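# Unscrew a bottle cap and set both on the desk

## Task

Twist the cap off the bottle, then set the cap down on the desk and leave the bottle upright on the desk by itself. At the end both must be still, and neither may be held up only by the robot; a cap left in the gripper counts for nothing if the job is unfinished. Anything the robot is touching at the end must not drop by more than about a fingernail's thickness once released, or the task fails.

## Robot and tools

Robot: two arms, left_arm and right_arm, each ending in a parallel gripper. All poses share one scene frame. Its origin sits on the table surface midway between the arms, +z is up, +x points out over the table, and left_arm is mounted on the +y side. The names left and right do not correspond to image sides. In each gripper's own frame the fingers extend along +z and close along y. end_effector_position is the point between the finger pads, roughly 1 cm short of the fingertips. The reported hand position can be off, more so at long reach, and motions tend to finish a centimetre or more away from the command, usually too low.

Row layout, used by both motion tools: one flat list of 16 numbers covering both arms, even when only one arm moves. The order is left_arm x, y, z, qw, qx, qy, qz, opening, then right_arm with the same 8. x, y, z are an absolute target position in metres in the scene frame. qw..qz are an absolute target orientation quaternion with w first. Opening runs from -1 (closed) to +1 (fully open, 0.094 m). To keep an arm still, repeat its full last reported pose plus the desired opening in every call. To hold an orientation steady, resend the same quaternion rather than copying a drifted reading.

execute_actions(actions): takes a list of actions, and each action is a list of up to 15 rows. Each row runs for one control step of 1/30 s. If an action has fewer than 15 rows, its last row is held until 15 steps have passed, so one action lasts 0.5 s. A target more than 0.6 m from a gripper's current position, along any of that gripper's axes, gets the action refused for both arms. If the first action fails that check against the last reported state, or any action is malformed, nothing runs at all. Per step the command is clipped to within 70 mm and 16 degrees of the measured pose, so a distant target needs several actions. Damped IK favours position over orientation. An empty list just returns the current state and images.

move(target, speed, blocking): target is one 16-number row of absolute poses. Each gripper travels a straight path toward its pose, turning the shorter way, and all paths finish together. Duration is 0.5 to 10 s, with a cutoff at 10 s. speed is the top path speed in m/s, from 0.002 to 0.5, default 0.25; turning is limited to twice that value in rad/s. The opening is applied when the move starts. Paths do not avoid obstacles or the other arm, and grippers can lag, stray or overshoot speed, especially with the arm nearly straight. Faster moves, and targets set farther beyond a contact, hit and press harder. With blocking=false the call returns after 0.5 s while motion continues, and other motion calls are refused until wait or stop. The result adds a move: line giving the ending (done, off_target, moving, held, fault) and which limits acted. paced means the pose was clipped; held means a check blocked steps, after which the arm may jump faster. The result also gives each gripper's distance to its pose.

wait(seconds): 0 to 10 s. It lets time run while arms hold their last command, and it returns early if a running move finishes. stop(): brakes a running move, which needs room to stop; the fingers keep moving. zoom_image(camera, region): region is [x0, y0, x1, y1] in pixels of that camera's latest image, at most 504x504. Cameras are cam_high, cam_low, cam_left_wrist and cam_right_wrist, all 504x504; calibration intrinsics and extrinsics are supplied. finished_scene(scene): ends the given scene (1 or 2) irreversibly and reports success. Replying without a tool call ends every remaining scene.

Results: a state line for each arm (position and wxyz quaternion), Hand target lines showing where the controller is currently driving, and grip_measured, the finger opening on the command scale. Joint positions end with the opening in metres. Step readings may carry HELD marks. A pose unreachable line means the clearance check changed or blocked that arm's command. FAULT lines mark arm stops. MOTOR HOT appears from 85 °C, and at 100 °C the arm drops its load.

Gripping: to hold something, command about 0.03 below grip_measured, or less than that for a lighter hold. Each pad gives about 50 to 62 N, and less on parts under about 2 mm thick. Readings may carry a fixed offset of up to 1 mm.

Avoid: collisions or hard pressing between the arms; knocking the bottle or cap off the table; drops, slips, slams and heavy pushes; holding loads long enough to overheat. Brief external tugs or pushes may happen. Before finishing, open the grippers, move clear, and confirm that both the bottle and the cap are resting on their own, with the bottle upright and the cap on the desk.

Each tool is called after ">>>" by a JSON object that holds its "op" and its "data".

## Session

>>> {"op": "execute_actions", "data": {"actions": []}}

Scene clock: 0.00 s.
left_arm: end_effector_position=(+0.5592, +0.7745, +0.1219) grip_measured=+1.000 end_effector_quat_wxyz=(+0.058, +0.341, +0.938, +0.005) | right_arm: end_effector_position=(+0.4166, -0.1869, +0.3580) grip_measured=+1.000 end_effector_quat_wxyz=(+0.312, -0.090, +0.751, +0.575)
Joint positions: left_arm=[ 0.889  2.187  2.099 -1.419  0.097  1.436  0.094] | right_arm=[ 0.065  1.039  0.828 -0.187 -1.192  0.583  0.094]
Joint velocities: left_arm=[-0.005  0.005 -0.012  0.022 -0.066 -0.066  0.   ] | right_arm=[-0.015 -0.005 -0.027 -0.012  0.007 -0.022  0.   ]
Motor temperatures (°C, as the motors report them): left_arm=[22 21 22 21 20 18] | right_arm=[22 24 23 19 23 22]
Hand target (left_arm): +0.565, +0.779, +0.137; +0.065, +0.342, +0.937, +0.020
Hand target (right_arm): +0.420, -0.187, +0.368; +0.320, -0.096, +0.748, +0.574
camera_calibration (this result's frames):
cam_left_wrist: T_world_to_cam=[[-0.644191, -0.763854, -0.0393206, 0.953747], [-0.670495, 0.539225, 0.509581, -0.101069], [-0.368043, 0.354632, -0.859524, 0.161163], [0, 0, 0, 1]] pos_world=[0.605944, 0.725868, 0.227528]
cam_right_wrist: T_world_to_cam=[[0.490346, -0.315623, -0.812369, 0.0293913], [-0.854021, -0.359902, -0.375658, 0.428448], [-0.173807, 0.877982, -0.446025, 0.516222], [0, 0, 0, 1]] pos_world=[0.441214, -0.289758, 0.415074]

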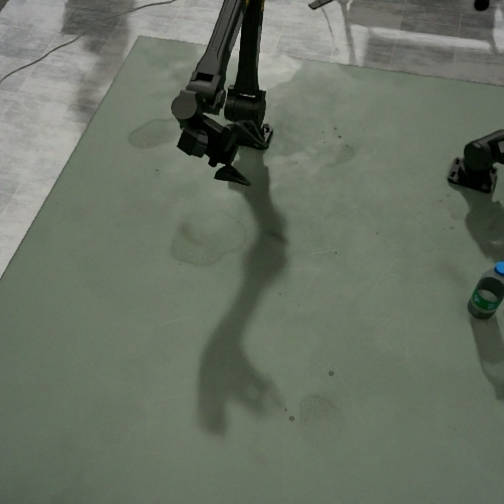

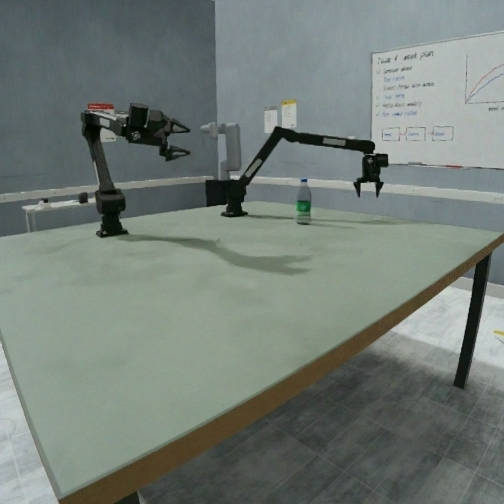

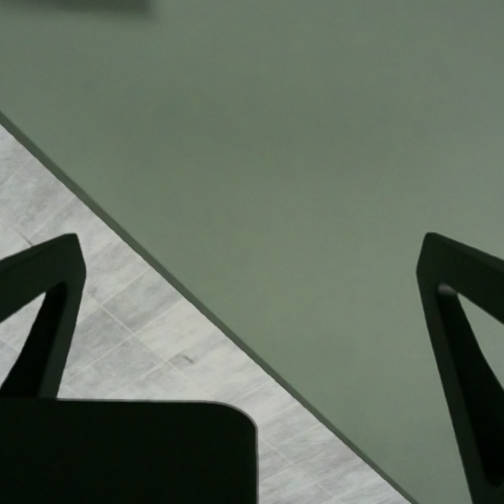

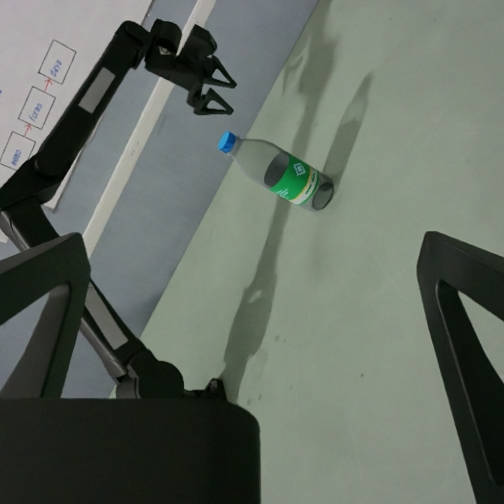

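>>> {"op": "move", "data": {"target": [0.45,0.40,0.31,0,0.5,0.866,0,0.3, 0.38,0.24,0.08,0.570,-0.396,0.621,0.363,1], "speed": 0.3}}

Scene clock: 4.17 s.
left_arm: end_effector_position=(+0.4540, +0.3955, +0.3043) grip_measured=+0.303 end_effector_quat_wxyz=(+0.008, +0.509, +0.860, -0.007) | right_arm: end_effector_position=(+0.3744, +0.2290, +0.0681) grip_measured=+1.000 end_effector_quat_wxyz=(+0.549, -0.400, +0.640, +0.360)
Joint positions: left_arm=[ 0.337  1.448  1.54  -1.662  0.021  1.259  0.061] | right_arm=[ 1.065  2.021  0.926  0.955 -0.162 -0.002  0.094]
Joint velocities: left_arm=[-0.005 -0.005  0.002 -0.017  0.022  0.007 -0.   ] | right_arm=[-0.005 -0.005 -0.007 -0.007  0.037 -0.095  0.   ]
Motor temperatures (°C, as the motors report them): left_arm=[22 22 23 21 20 18] | right_arm=[22 24 25 19 23 22]
Hand target (left_arm): +0.450, +0.396, +0.307; +0.007, +0.500, +0.866, -0.006
Hand target (right_arm): +0.382, +0.239, +0.080; +0.568, -0.400, +0.623, +0.360
Off the commanded pose (left_arm): 0.008 m, 2 deg.
Off the commanded pose (right_arm): 0.017 m, 3 deg.
move: off_target (right_arm)
camera_calibration (this result's frames):
cam_left_wrist: T_world_to_cam=[[-0.87898, -0.476606, 0.0154929, 0.579928], [-0.380261, 0.72016, 0.580319, -0.284989], [-0.287741, 0.504198, -0.814242, 0.304241], [0, 0, 0, 1]] pos_world=[0.488918, 0.328237, 0.404126]
cam_right_wrist: T_world_to_cam=[[0.908004, -0.418018, -0.0281058, -0.240483], [-0.308782, -0.622366, -0.719246, 0.312484], [0.283166, 0.661756, -0.694187, -0.0902765], [0, 0, 0, 1]] pos_world=[0.340412, 0.153695, 0.155325]

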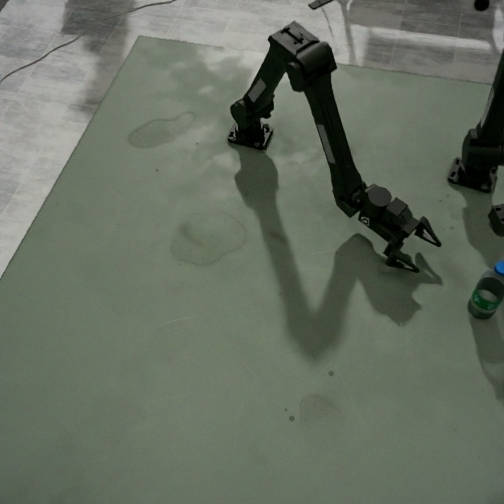

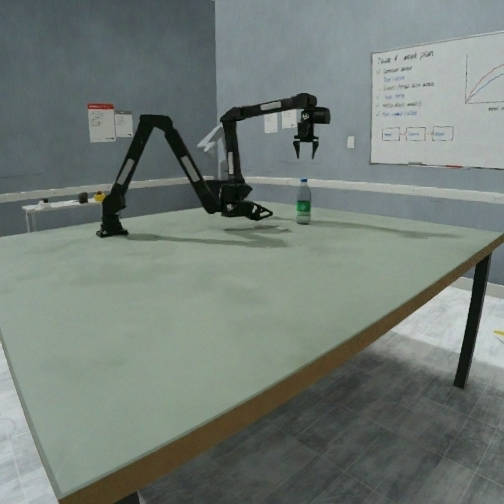

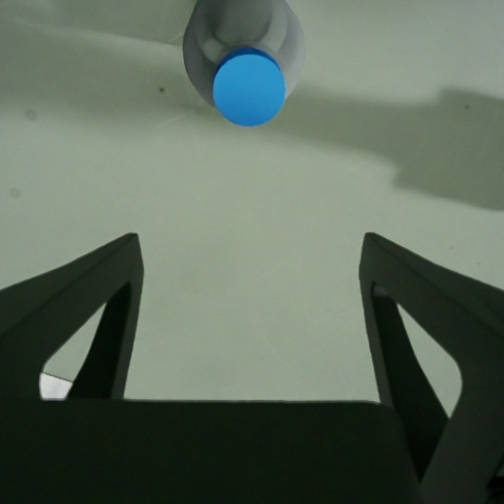

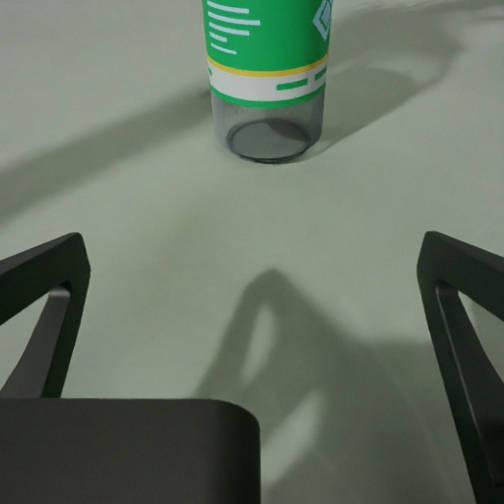

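>>> {"op": "move", "data": {"target": [0.457,0.380,0.245,0,0.766,0.643,0,0.2, 0.467,0.404,0.085,0.570,-0.396,0.621,0.363,1], "speed": 0.2}}

Scene clock: 7.23 s.
left_arm: end_effector_position=(+0.4561, +0.3847, +0.2479) grip_measured=+0.203 end_effector_quat_wxyz=(+0.001, +0.755, +0.656, -0.002) | right_arm: end_effector_position=(+0.4691, +0.3884, +0.0934) grip_measured=+1.000 end_effector_quat_wxyz=(+0.571, -0.391, +0.624, +0.363)
Joint positions: left_arm=[ 0.304  1.448  1.393 -1.518  0.004  1.869  0.057] | right_arm=[ 1.085  2.291  1.557  0.65  -0.131 -0.005  0.094]
Joint velocities: left_arm=[ 0.005 -0.015  0.007 -0.002  0.022  0.007  0.001] | right_arm=[-0.005  0.005  0.007 -0.012 -0.037  0.066  0.   ]
Motor temperatures (°C, as the motors report them): left_arm=[22 22 23 21 20 18] | right_arm=[22 24 26 19 23 22]
Hand target (left_arm): +0.458, +0.380, +0.245; +0.000, +0.766, +0.643, -0.001
Hand target (right_arm): +0.467, +0.403, +0.086; +0.571, -0.396, +0.621, +0.363
Off the commanded pose (left_arm): 0.006 m, 2 deg.
Off the commanded pose (right_arm): 0.018 m, 1 deg.
move: off_target (right_arm)
camera_calibration (this result's frames):
cam_left_wrist: T_world_to_cam=[[-0.989344, 0.145164, 0.0112109, 0.389637], [0.123415, 0.795275, 0.593554, -0.505647], [0.0772471, 0.588613, -0.804716, 0.0630572], [0, 0, 0, 1]] pos_world=[0.443018, 0.30845, 0.346504]
cam_right_wrist: T_world_to_cam=[[0.903816, -0.427714, -0.0133081, -0.254779], [-0.289055, -0.587288, -0.756003, 0.439678], [0.315538, 0.687134, -0.654433, -0.233688], [0, 0, 0, 1]] pos_world=[0.431102, 0.30982, 0.176073]

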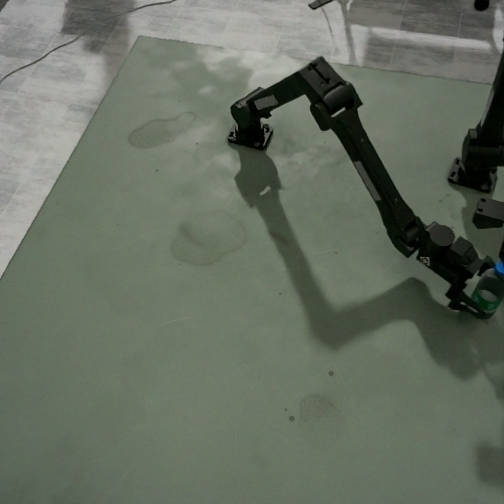

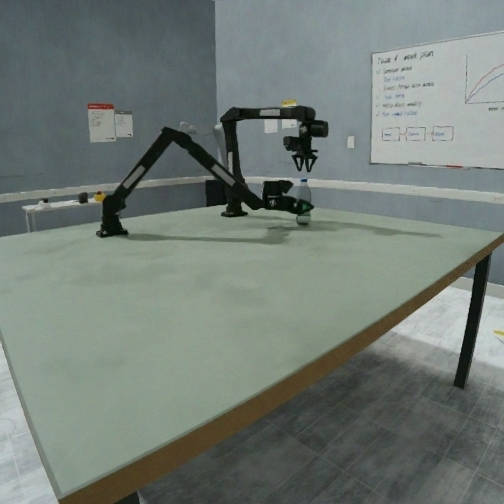

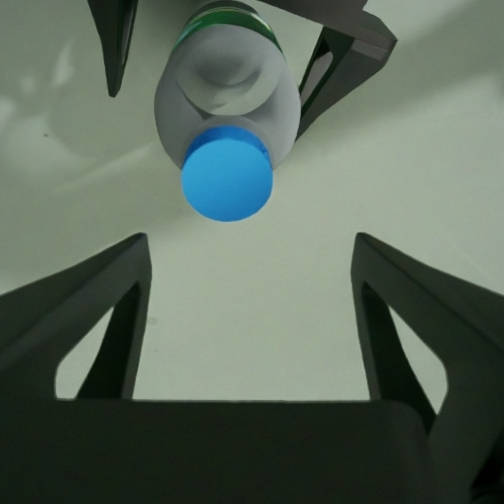

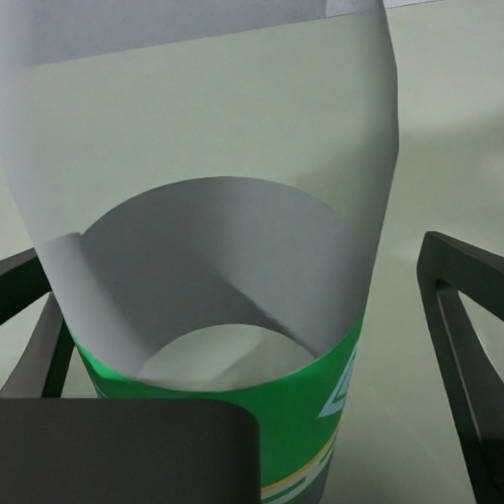

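>>> {"op": "move", "data": {"target": [0.465,0.377,0.225,0,0.766,0.643,0,0.2, 0.456,0.408,0.08,0.570,-0.396,0.621,0.363,1], "speed": 0.05}}

>>> {"op": "move", "data": {"target": [0.465,0.377,0.225,0,0.766,0.643,0,0.2, 0.459,0.394,0.09,0.570,-0.396,0.621,0.363,0.2], "speed": 0.05}}

Scene clock: 9.07 s.
left_arm: end_effector_position=(+0.4625, +0.3815, +0.2327) grip_measured=+0.203 end_effector_quat_wxyz=(+0.004, +0.759, +0.651, +0.003) | right_arm: end_effector_position=(+0.4559, +0.3963, +0.0880) grip_measured=+1.000 end_effector_quat_wxyz=(+0.569, -0.394, +0.625, +0.363)
Joint positions: left_arm=[ 0.294  1.458  1.364 -1.467  0.004  1.872  0.057] | right_arm=[ 1.106  2.298  1.557  0.65  -0.114 -0.005  0.094]
Joint velocities: left_arm=[-0.024 -0.005  0.002  0.017  0.051  0.066  0.001] | right_arm=[-0.005 -0.015 -0.017  0.007 -0.037  0.066  0.   ]
Motor temperatures (°C, as the motors report them): left_arm=[22 22 23 21 20 18] | right_arm=[22 25 27 19 23 22]
Hand target (left_arm): +0.465, +0.377, +0.225; +0.000, +0.766, +0.643, -0.000
Hand target (right_arm): +0.455, +0.407, +0.080; +0.570, -0.396, +0.621, +0.363
Off the commanded pose (left_arm): 0.009 m, 1 deg.
Off the commanded pose (right_arm): 0.014 m, 1 deg.
move: off_target (right_arm)
camera_calibration (this result's frames):
cam_left_wrist: T_world_to_cam=[[-0.987504, 0.157593, 0.0000364066, 0.393659], [0.12648, 0.792403, 0.596742, -0.495917], [0.0940137, 0.589289, -0.802433, 0.0436803], [0, 0, 0, 1]] pos_world=[0.447356, 0.305188, 0.330971]
cam_right_wrist: T_world_to_cam=[[0.905923, -0.423251, -0.0126989, -0.242353], [-0.287796, -0.593444, -0.751663, 0.43794], [0.310606, 0.684604, -0.659425, -0.234837], [0, 0, 0, 1]] pos_world=[0.418532, 0.318087, 0.171248]

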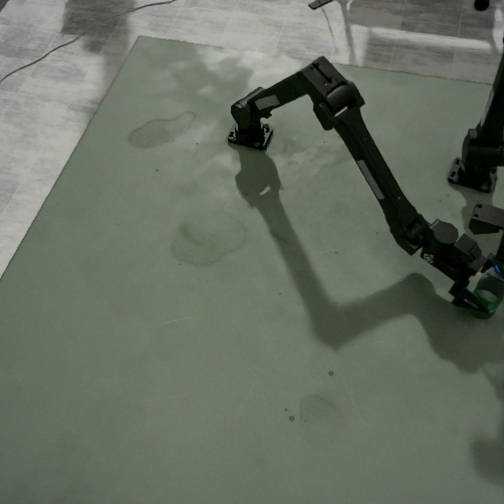

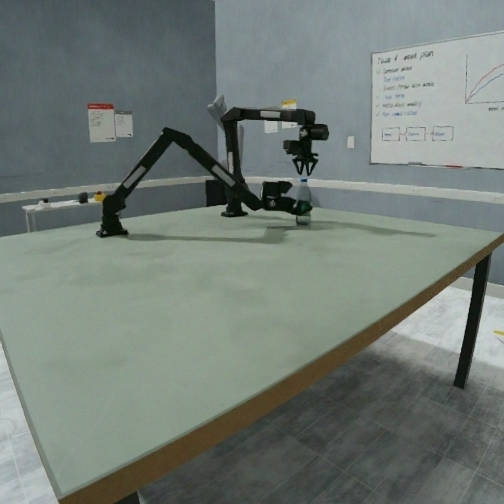

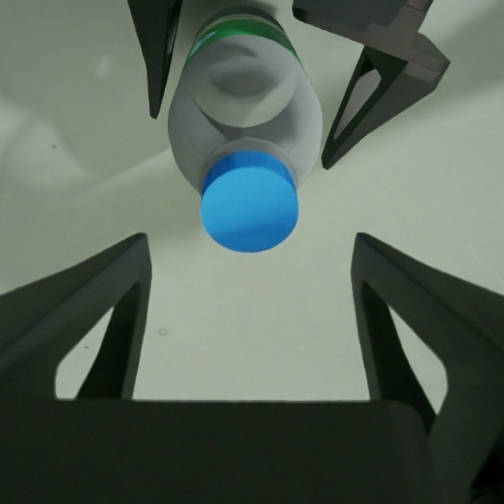

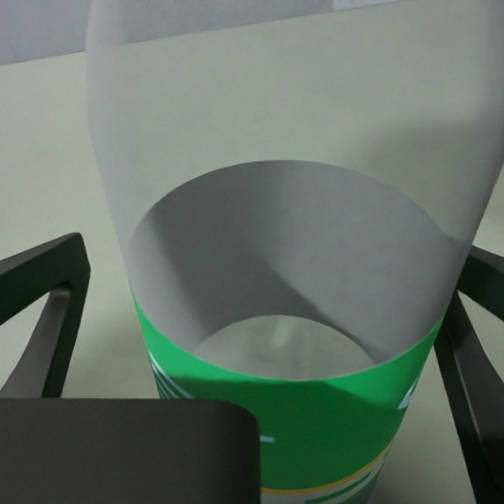

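Scene clock: 9.77 s.
left_arm: end_effector_position=(+0.4625, +0.3816, +0.2327) grip_measured=+0.203 end_effector_quat_wxyz=(+0.004, +0.759, +0.651, +0.003) | right_arm: end_effector_position=(+0.4546, +0.3969, +0.0880) grip_measured=+0.335 end_effector_quat_wxyz=(+0.567, -0.396, +0.623, +0.365)
Joint positions: left_arm=[ 0.294  1.458  1.364 -1.467  0.003  1.872  0.057] | right_arm=[ 1.106  2.298  1.557  0.65  -0.123 -0.005  0.063]
Joint velocities: left_arm=[-0.005 -0.015  0.012  0.022  0.022  0.007  0.001] | right_arm=[-0.005 -0.015 -0.022 -0.002 -0.037 -0.051 -0.   ]
Motor temperatures (°C, as the motors report them): left_arm=[22 22 23 21 20 18] | right_arm=[22 25 27 19 23 22]
Hand target (left_arm): +0.465, +0.377, +0.225; +0.000, +0.766, +0.643, -0.000
Hand target (right_arm): +0.459, +0.394, +0.090; +0.570, -0.396, +0.621, +0.363
Off the commanded pose (left_arm): 0.009 m, 1 deg.
Off the commanded pose (right_arm): 0.006 m, 1 deg.
move: done
camera_calibration (this result's frames):
cam_left_wrist: T_world_to_cam=[[-0.987505, 0.15759, 0.000151154, 0.393614], [0.12651, 0.792178, 0.597033, -0.495964], [0.0939666, 0.589592, -0.802216, 0.0434984], [0, 0, 0, 1]] pos_world=[0.447353, 0.305216, 0.330942]
cam_right_wrist: T_world_to_cam=[[0.909421, -0.41566, -0.0134567, -0.245446], [-0.283315, -0.595528, -0.751717, 0.436733], [0.304445, 0.68744, -0.659348, -0.23317], [0, 0, 0, 1]] pos_world=[0.417934, 0.318355, 0.171256]

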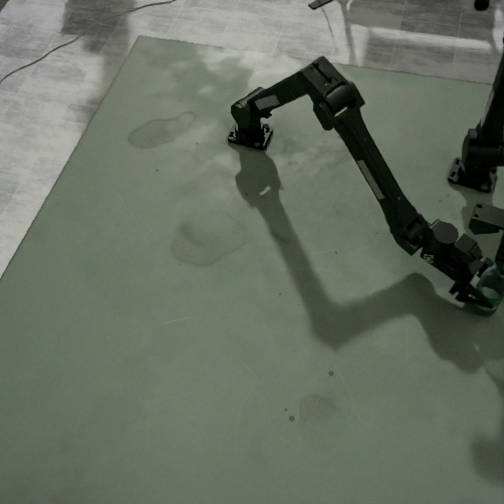

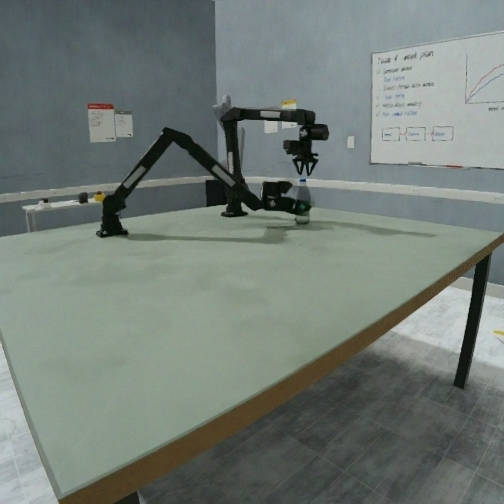

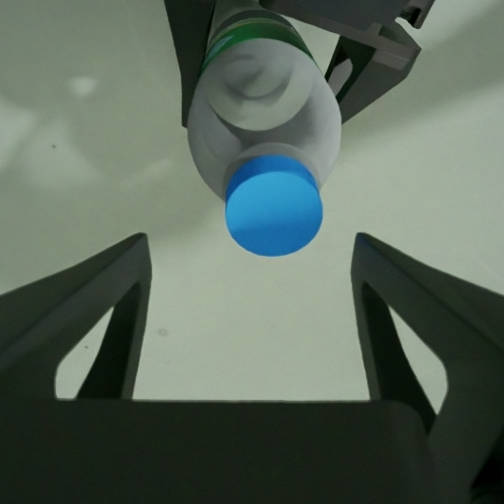

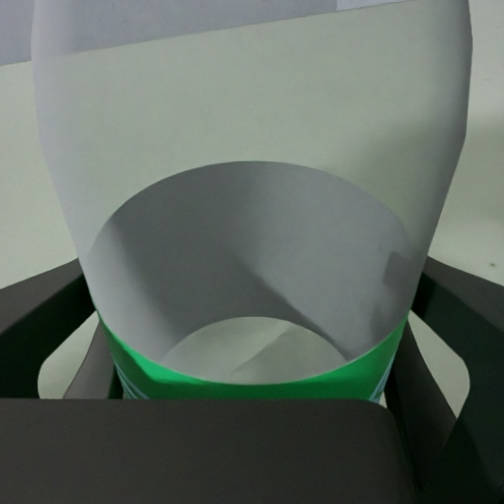

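>>> {"op": "move", "data": {"target": [0.453,0.382,0.203,0,0.766,0.643,0,0.2, 0.455,0.397,0.088,0.568,-0.396,0.623,0.364,0.25], "speed": 0.06}}

Scene clock: 11.60 s.
left_arm: end_effector_position=(+0.4533, +0.3803, +0.2019) grip_measured=+0.203 end_effector_quat_wxyz=(-0.002, +0.761, +0.649, -0.005) | right_arm: end_effector_position=(+0.4546, +0.3969, +0.0880) grip_measured=+0.335 end_effector_quat_wxyz=(+0.567, -0.396, +0.623, +0.365)
Joint positions: left_arm=[ 0.294  1.458  1.283 -1.406  0.003  1.877  0.057] | right_arm=[ 1.106  2.298  1.557  0.65  -0.123 -0.005  0.063]
Joint velocities: left_arm=[ 0.005  0.005 -0.012 -0.027 -0.007 -0.051 -0.001] | right_arm=[ 0.015 -0.005  0.007 -0.017 -0.007 -0.007  0.001]
Motor temperatures (°C, as the motors report them): left_arm=[22 22 23 21 20 18] | right_arm=[22 25 27 19 23 22]
Hand target (left_arm): +0.453, +0.382, +0.203; -0.000, +0.766, +0.643, -0.000
Hand target (right_arm): +0.455, +0.397, +0.088; +0.568, -0.396, +0.623, +0.364
Off the commanded pose (left_arm): 0.002 m, 1 deg.
Off the commanded pose (right_arm): 0.000 m, 0 deg.
move: done
camera_calibration (this result's frames):
cam_left_wrist: T_world_to_cam=[[-0.986375, 0.163265, 0.0202395, 0.377974], [0.143409, 0.793012, 0.592085, -0.482385], [0.0806167, 0.586921, -0.805621, 0.0282291], [0, 0, 0, 1]] pos_world=[0.439727, 0.304259, 0.300705]
cam_right_wrist: T_world_to_cam=[[0.909421, -0.41566, -0.0134567, -0.245446], [-0.283315, -0.595528, -0.751717, 0.436733], [0.304445, 0.68744, -0.659348, -0.23317], [0, 0, 0, 1]] pos_world=[0.417934, 0.318355, 0.171256]

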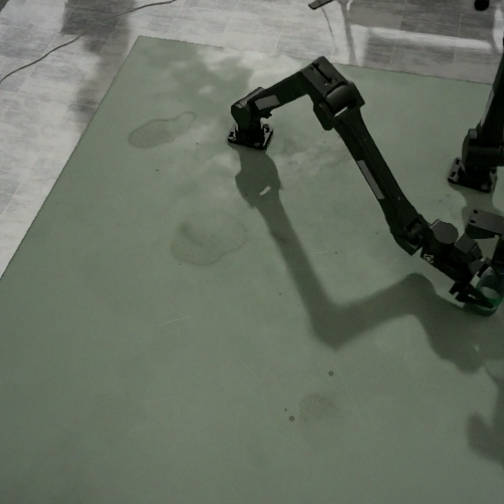

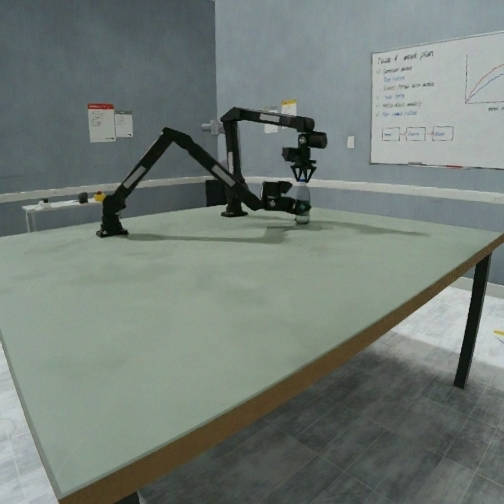

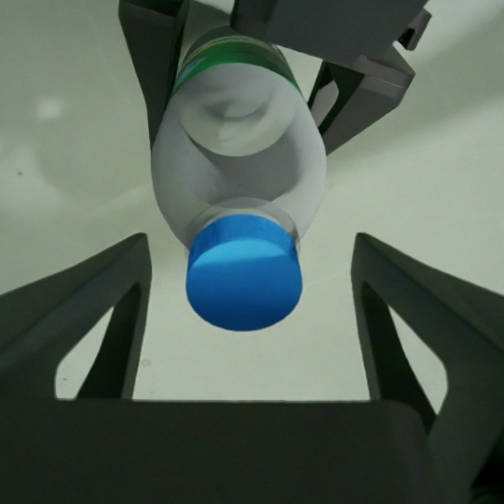

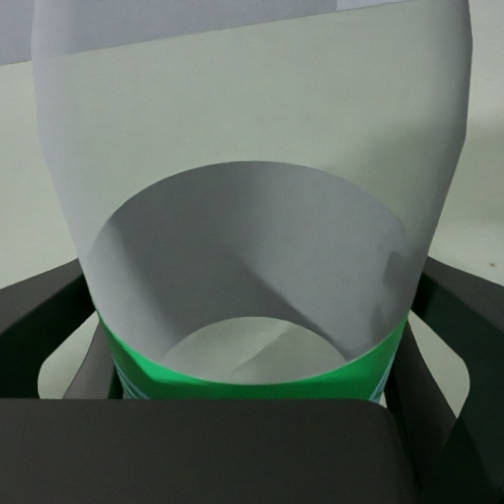

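>>> {"op": "move", "data": {"target": [0.46,0.386,0.214,0,0.766,0.643,0,0.0, 0.455,0.397,0.088,0.568,-0.396,0.623,0.364,0.25], "speed": 0.04}}

Scene clock: 13.07 s.
left_arm: end_effector_position=(+0.4500, +0.3799, +0.2020) grip_measured=+0.003 end_effector_quat_wxyz=(-0.006, +0.763, +0.646, -0.011) | right_arm: end_effector_position=(+0.4546, +0.3969, +0.0880) grip_measured=+0.335 end_effector_quat_wxyz=(+0.567, -0.396, +0.623, +0.365)
Joint positions: left_arm=[ 0.294  1.458  1.283 -1.42   0.002  1.883  0.047] | right_arm=[ 1.106  2.298  1.557  0.65  -0.123 -0.005  0.063]
Joint velocities: left_arm=[-0.005 -0.015 -0.007 -0.017 -0.081  0.022  0.   ] | right_arm=[-0.024 -0.015 -0.002  0.012 -0.037  0.066 -0.   ]
Motor temperatures (°C, as the motors report them): left_arm=[22 22 23 21 20 18] | right_arm=[22 26 27 19 23 22]
Hand target (left_arm): +0.459, +0.386, +0.214; -0.000, +0.766, +0.643, +0.000
Hand target (right_arm): +0.455, +0.397, +0.088; +0.568, -0.396, +0.623, +0.364
Off the commanded pose (left_arm): 0.017 m, 1 deg.
Off the commanded pose (right_arm): 0.000 m, 0 deg.
move: off_target (left_arm)
camera_calibration (this result's frames):
cam_left_wrist: T_world_to_cam=[[-0.985067, 0.168953, 0.033124, 0.369457], [0.155805, 0.792924, 0.589064, -0.486608], [0.0732592, 0.585429, -0.807407, 0.0329859], [0, 0, 0, 1]] pos_world=[0.43734, 0.304111, 0.301038]
cam_right_wrist: T_world_to_cam=[[0.909421, -0.41566, -0.0134567, -0.245446], [-0.283315, -0.595528, -0.751717, 0.436733], [0.304445, 0.68744, -0.659348, -0.23317], [0, 0, 0, 1]] pos_world=[0.417934, 0.318355, 0.171256]

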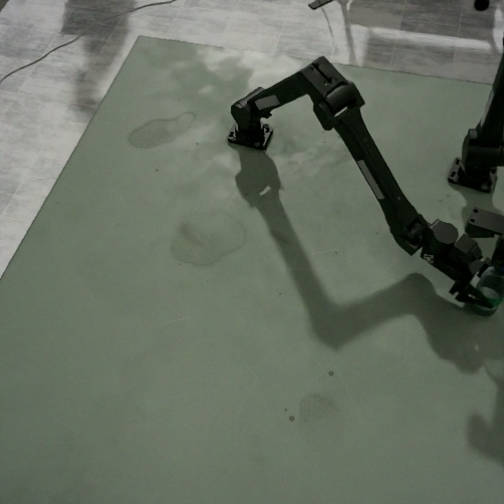

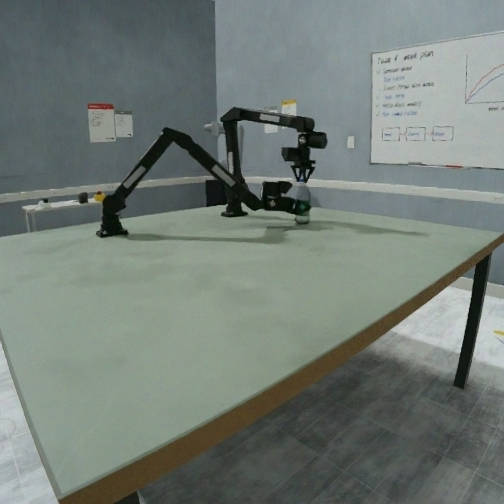

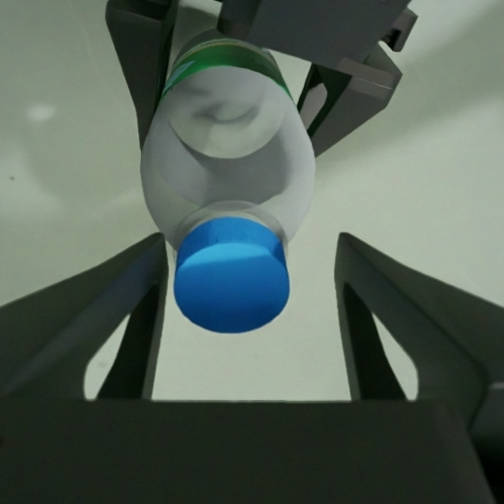

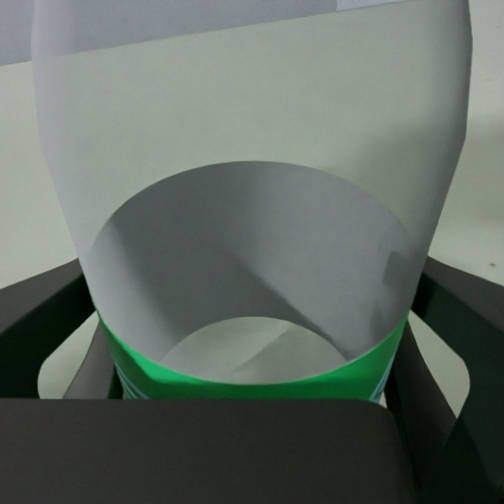

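Go up clearly, then approach again from above.

>>> {"op": "move", "data": {"target": [0.46,0.388,0.232,0,0.766,0.643,0,0.2, 0.455,0.397,0.088,0.568,-0.396,0.623,0.364,0.25], "speed": 0.06}}

>>> {"op": "move", "data": {"target": [0.456,0.386,0.205,0,0.766,0.643,0,0.2, 0.455,0.397,0.088,0.568,-0.396,0.623,0.364,0.25], "speed": 0.06}}

Scene clock: 14.60 s.
left_arm: end_effector_position=(+0.4463, +0.3796, +0.2120) grip_measured=+0.197 end_effector_quat_wxyz=(-0.012, +0.764, +0.644, -0.020) | right_arm: end_effector_position=(+0.4546, +0.3969, +0.0880) grip_measured=+0.335 end_effector_quat_wxyz=(+0.567, -0.396, +0.623, +0.365)
Joint positions: left_arm=[ 0.294  1.458  1.309 -1.467  0.001  1.888  0.056] | right_arm=[ 1.106  2.298  1.557  0.65  -0.123 -0.005  0.063]
Joint velocities: left_arm=[-0.005 -0.005 -0.017  0.012 -0.051 -0.037  0.   ] | right_arm=[-0.005  0.005 -0.007  0.002 -0.037  0.007  0.001]
Motor temperatures (°C, as the motors report them): left_arm=[22 22 24 21 20 18] | right_arm=[22 26 27 19 23 22]
Hand target (left_arm): +0.458, +0.388, +0.232; -0.001, +0.766, +0.643, +0.001
Hand target (right_arm): +0.455, +0.397, +0.088; +0.568, -0.396, +0.623, +0.364
Off the commanded pose (left_arm): 0.026 m, 3 deg.
Off the commanded pose (right_arm): 0.000 m, 0 deg.
move: off_target (left_arm)
camera_calibration (this result's frames):
cam_left_wrist: T_world_to_cam=[[-0.983221, 0.17434, 0.0536761, 0.358378], [0.172541, 0.793324, 0.583838, -0.498156], [0.0592039, 0.583303, -0.810094, 0.0491479], [0, 0, 0, 1]] pos_world=[0.435407, 0.304051, 0.31142]
cam_right_wrist: T_world_to_cam=[[0.909421, -0.41566, -0.0134567, -0.245446], [-0.283315, -0.595528, -0.751717, 0.436733], [0.304445, 0.68744, -0.659348, -0.23317], [0, 0, 0, 1]] pos_world=[0.417934, 0.318355, 0.171256]

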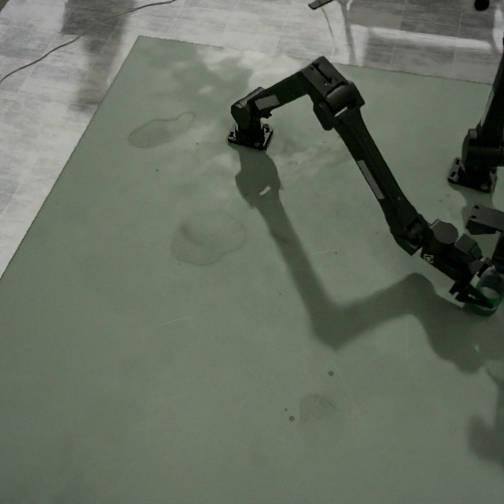

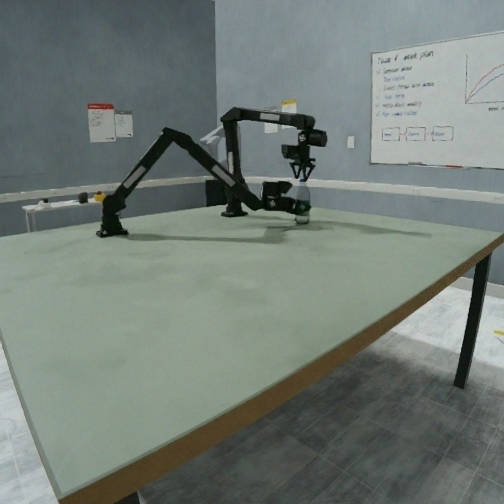

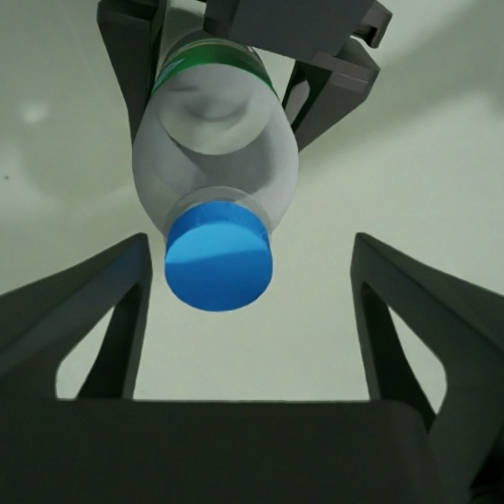

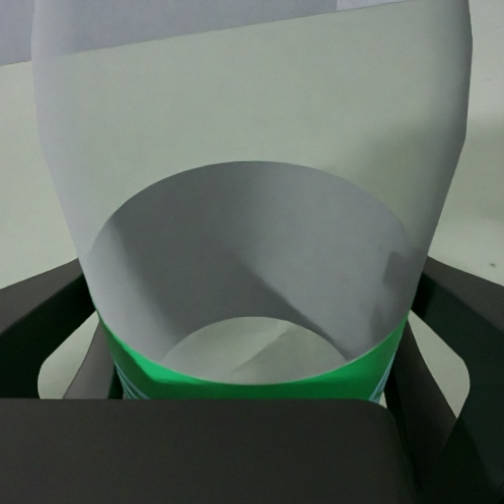

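Scene clock: 15.30 s.
left_arm: end_effector_position=(+0.4563, +0.3811, +0.2080) grip_measured=+0.197 end_effector_quat_wxyz=(-0.000, +0.765, +0.644, -0.001) | right_arm: end_effector_position=(+0.4546, +0.3969, +0.0880) grip_measured=+0.335 end_effector_quat_wxyz=(+0.567, -0.396, +0.623, +0.365)
Joint positions: left_arm=[ 0.294  1.458  1.299 -1.414  0.001  1.888  0.056] | right_arm=[ 1.106  2.298  1.557  0.65  -0.123 -0.005  0.063]
Joint velocities: left_arm=[-0.005 -0.005 -0.007  0.007  0.051  0.037  0.   ] | right_arm=[-0.005 -0.024 -0.012 -0.002  0.007 -0.007  0.001]
Motor temperatures (°C, as the motors report them): left_arm=[22 22 24 21 20 18] | right_arm=[22 26 27 19 23 22]
Hand target (left_arm): +0.456, +0.386, +0.205; -0.000, +0.766, +0.643, +0.000
Hand target (right_arm): +0.455, +0.397, +0.088; +0.568, -0.396, +0.623, +0.364
Off the commanded pose (left_arm): 0.006 m, 0 deg.
Off the commanded pose (right_arm): 0.000 m, 0 deg.
move: done
camera_calibration (this result's frames):
cam_left_wrist: T_world_to_cam=[[-0.984644, 0.174129, 0.0124555, 0.377465], [0.147166, 0.789559, 0.595767, -0.488184], [0.0939061, 0.588452, -0.80306, 0.0251831], [0, 0, 0, 1]] pos_world=[0.441148, 0.304903, 0.306366]
cam_right_wrist: T_world_to_cam=[[0.909421, -0.41566, -0.0134567, -0.245446], [-0.283315, -0.595528, -0.751717, 0.436733], [0.304445, 0.68744, -0.659348, -0.23317], [0, 0, 0, 1]] pos_world=[0.417934, 0.318355, 0.171256]

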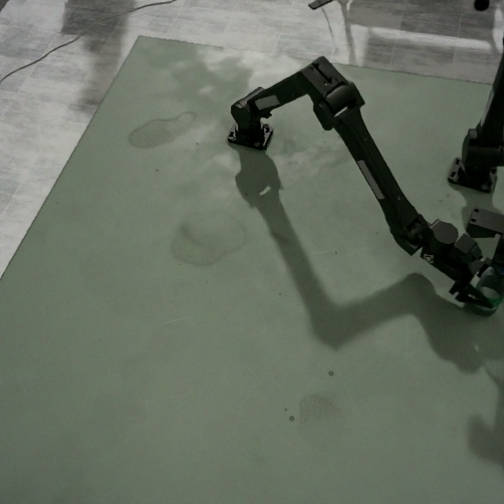

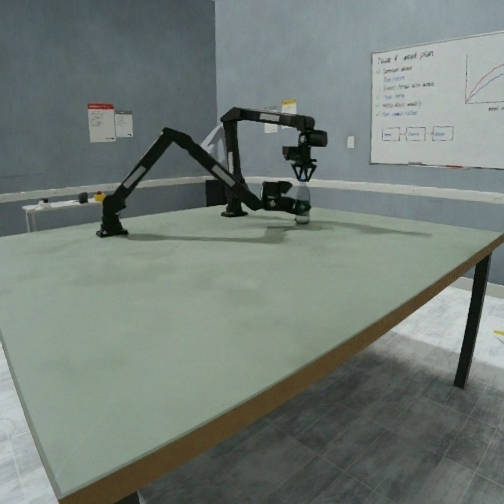

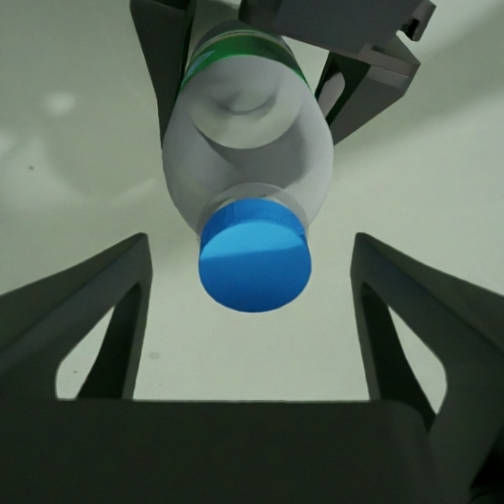

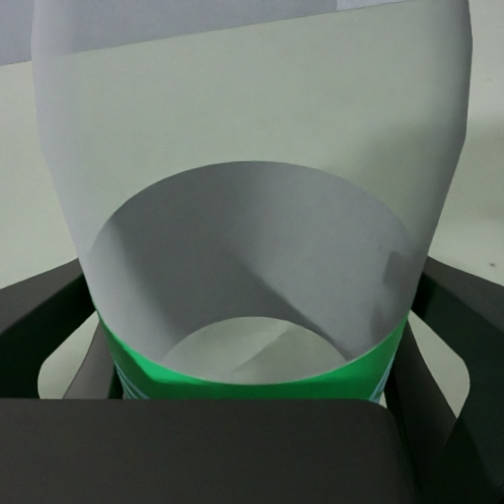

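>>> {"op": "move", "data": {"target": [0.456,0.381,0.206,0,0.766,0.643,0,-0.5, 0.455,0.397,0.088,0.568,-0.396,0.623,0.364,0.25]}}

>>> {"op": "move", "data": {"target": [0.456,0.381,0.209,0,0.174,0.985,0,-0.5, 0.455,0.397,0.088,0.568,-0.396,0.623,0.364,0.25], "speed": 0.4}}

Scene clock: 17.07 s.
left_arm: end_effector_position=(+0.4563, +0.3811, +0.2080) grip_measured=-0.397 end_effector_quat_wxyz=(-0.000, +0.765, +0.644, -0.001) | right_arm: end_effector_position=(+0.4549, +0.3968, +0.0880) grip_measured=+0.335 end_effector_quat_wxyz=(+0.567, -0.395, +0.624, +0.365)
Joint positions: left_arm=[ 0.294  1.458  1.299 -1.414  0.001  1.888  0.028] | right_arm=[ 1.106  2.298  1.557  0.65  -0.121 -0.004  0.063]
Joint velocities: left_arm=[ 0.005 -0.005  0.002  0.002  0.007  0.007 -0.   ] | right_arm=[-0.015  0.005 -0.002  0.002  0.007 -0.007 -0.   ]
Motor temperatures (°C, as the motors report them): left_arm=[22 22 24 21 20 18] | right_arm=[22 26 27 19 23 22]
Hand target (left_arm): +0.456, +0.381, +0.206; +0.000, +0.766, +0.643, +0.000
Hand target (right_arm): +0.455, +0.397, +0.088; +0.568, -0.396, +0.623, +0.364
Off the commanded pose (left_arm): 0.002 m, 0 deg.
Off the commanded pose (right_arm): 0.000 m, 0 deg.
move: done
camera_calibration (this result's frames):
cam_left_wrist: T_world_to_cam=[[-0.984643, 0.174125, 0.0125763, 0.37742], [0.1472, 0.789334, 0.596057, -0.488223], [0.0938617, 0.588755, -0.802844, 0.0250055], [0, 0, 0, 1]] pos_world=[0.441144, 0.304931, 0.306338]
cam_right_wrist: T_world_to_cam=[[0.908574, -0.417475, -0.0144242, -0.244583], [-0.285174, -0.594668, -0.751695, 0.437235], [0.305236, 0.687084, -0.659353, -0.233387], [0, 0, 0, 1]] pos_world=[0.418148, 0.318259, 0.171255]

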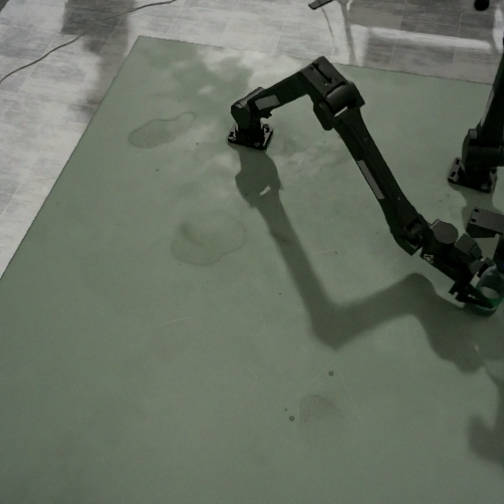

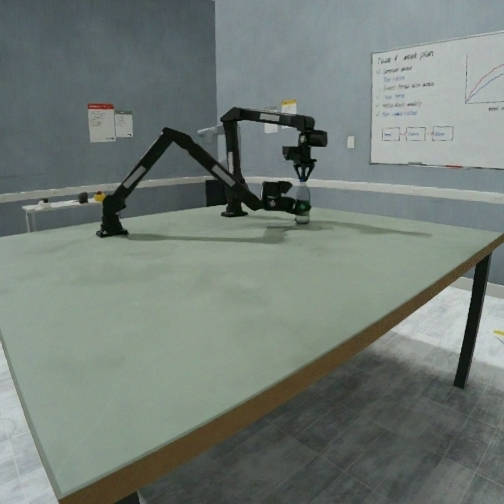

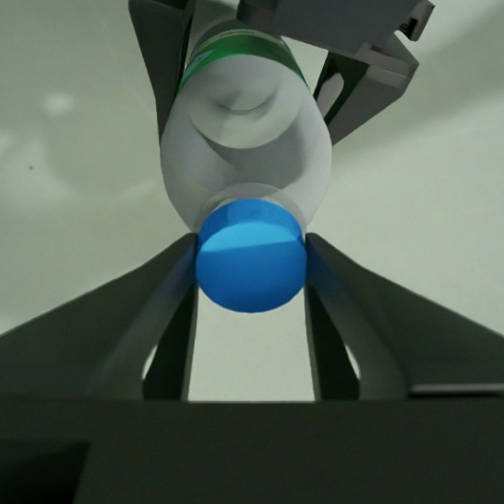

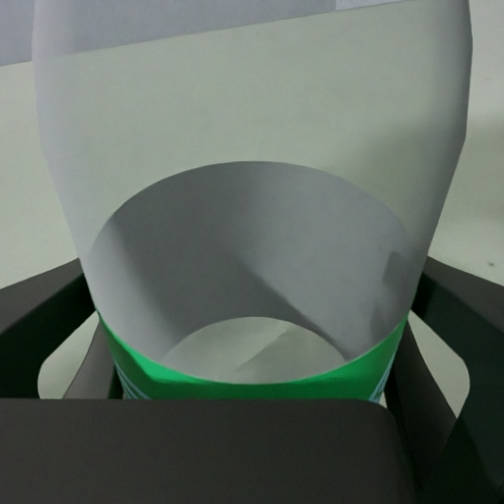

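Scene clock: 19.47 s.
left_arm: end_effector_position=(+0.4564, +0.3809, +0.2080) grip_measured=-0.397 end_effector_quat_wxyz=(-0.001, +0.187, +0.982, -0.001) | right_arm: end_effector_position=(+0.4549, +0.3968, +0.0880) grip_measured=+0.335 end_effector_quat_wxyz=(+0.567, -0.395, +0.624, +0.365)
Joint positions: left_arm=[ 0.294  1.458  1.299 -1.414  0.002  0.523  0.028] | right_arm=[ 1.106  2.298  1.557  0.65  -0.121 -0.004  0.063]
Joint velocities: left_arm=[-0.015  0.005 -0.007  0.012  0.051 -0.022  0.   ] | right_arm=[ 0.005  0.005  0.012 -0.002 -0.022 -0.022 -0.001]
Motor temperatures (°C, as the motors report them): left_arm=[22 22 24 21 20 18] | right_arm=[22 27 27 19 23 22]
Hand target (left_arm): +0.456, +0.381, +0.209; -0.000, +0.174, +0.985, +0.000
Hand target (right_arm): +0.455, +0.397, +0.088; +0.568, -0.396, +0.623, +0.364
Off the commanded pose (left_arm): 0.001 m, 1 deg.
Off the commanded pose (right_arm): 0.000 m, 0 deg.
move: done
camera_calibration (this result's frames):
cam_left_wrist: T_world_to_cam=[[-0.370997, -0.92854, 0.0131935, 0.517337], [-0.741424, 0.30473, 0.597855, 0.101686], [-0.559153, 0.212021, -0.801496, 0.466357], [0, 0, 0, 1]] pos_world=[0.528088, 0.350504, 0.306164]
cam_right_wrist: T_world_to_cam=[[0.908574, -0.417475, -0.0144242, -0.244583], [-0.285174, -0.594668, -0.751695, 0.437235], [0.305236, 0.687084, -0.659353, -0.233387], [0, 0, 0, 1]] pos_world=[0.418148, 0.318259, 0.171255]

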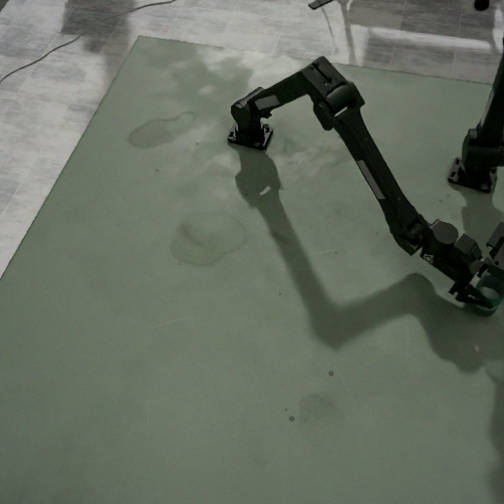

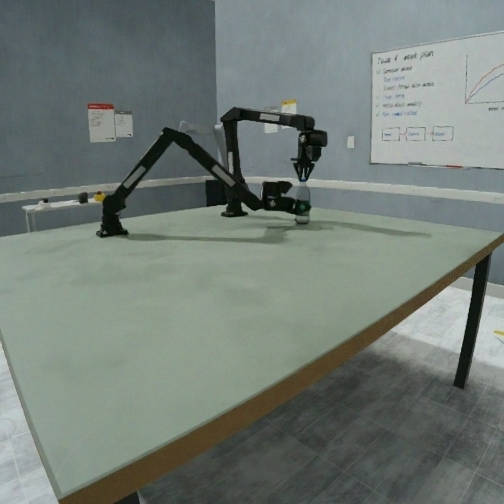

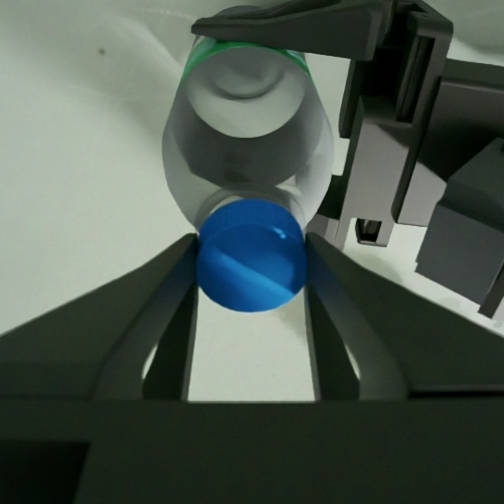

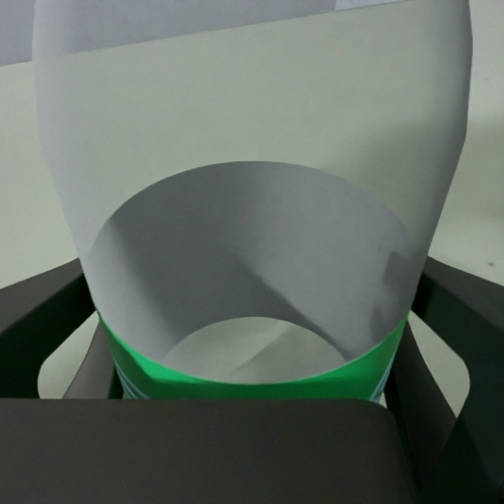

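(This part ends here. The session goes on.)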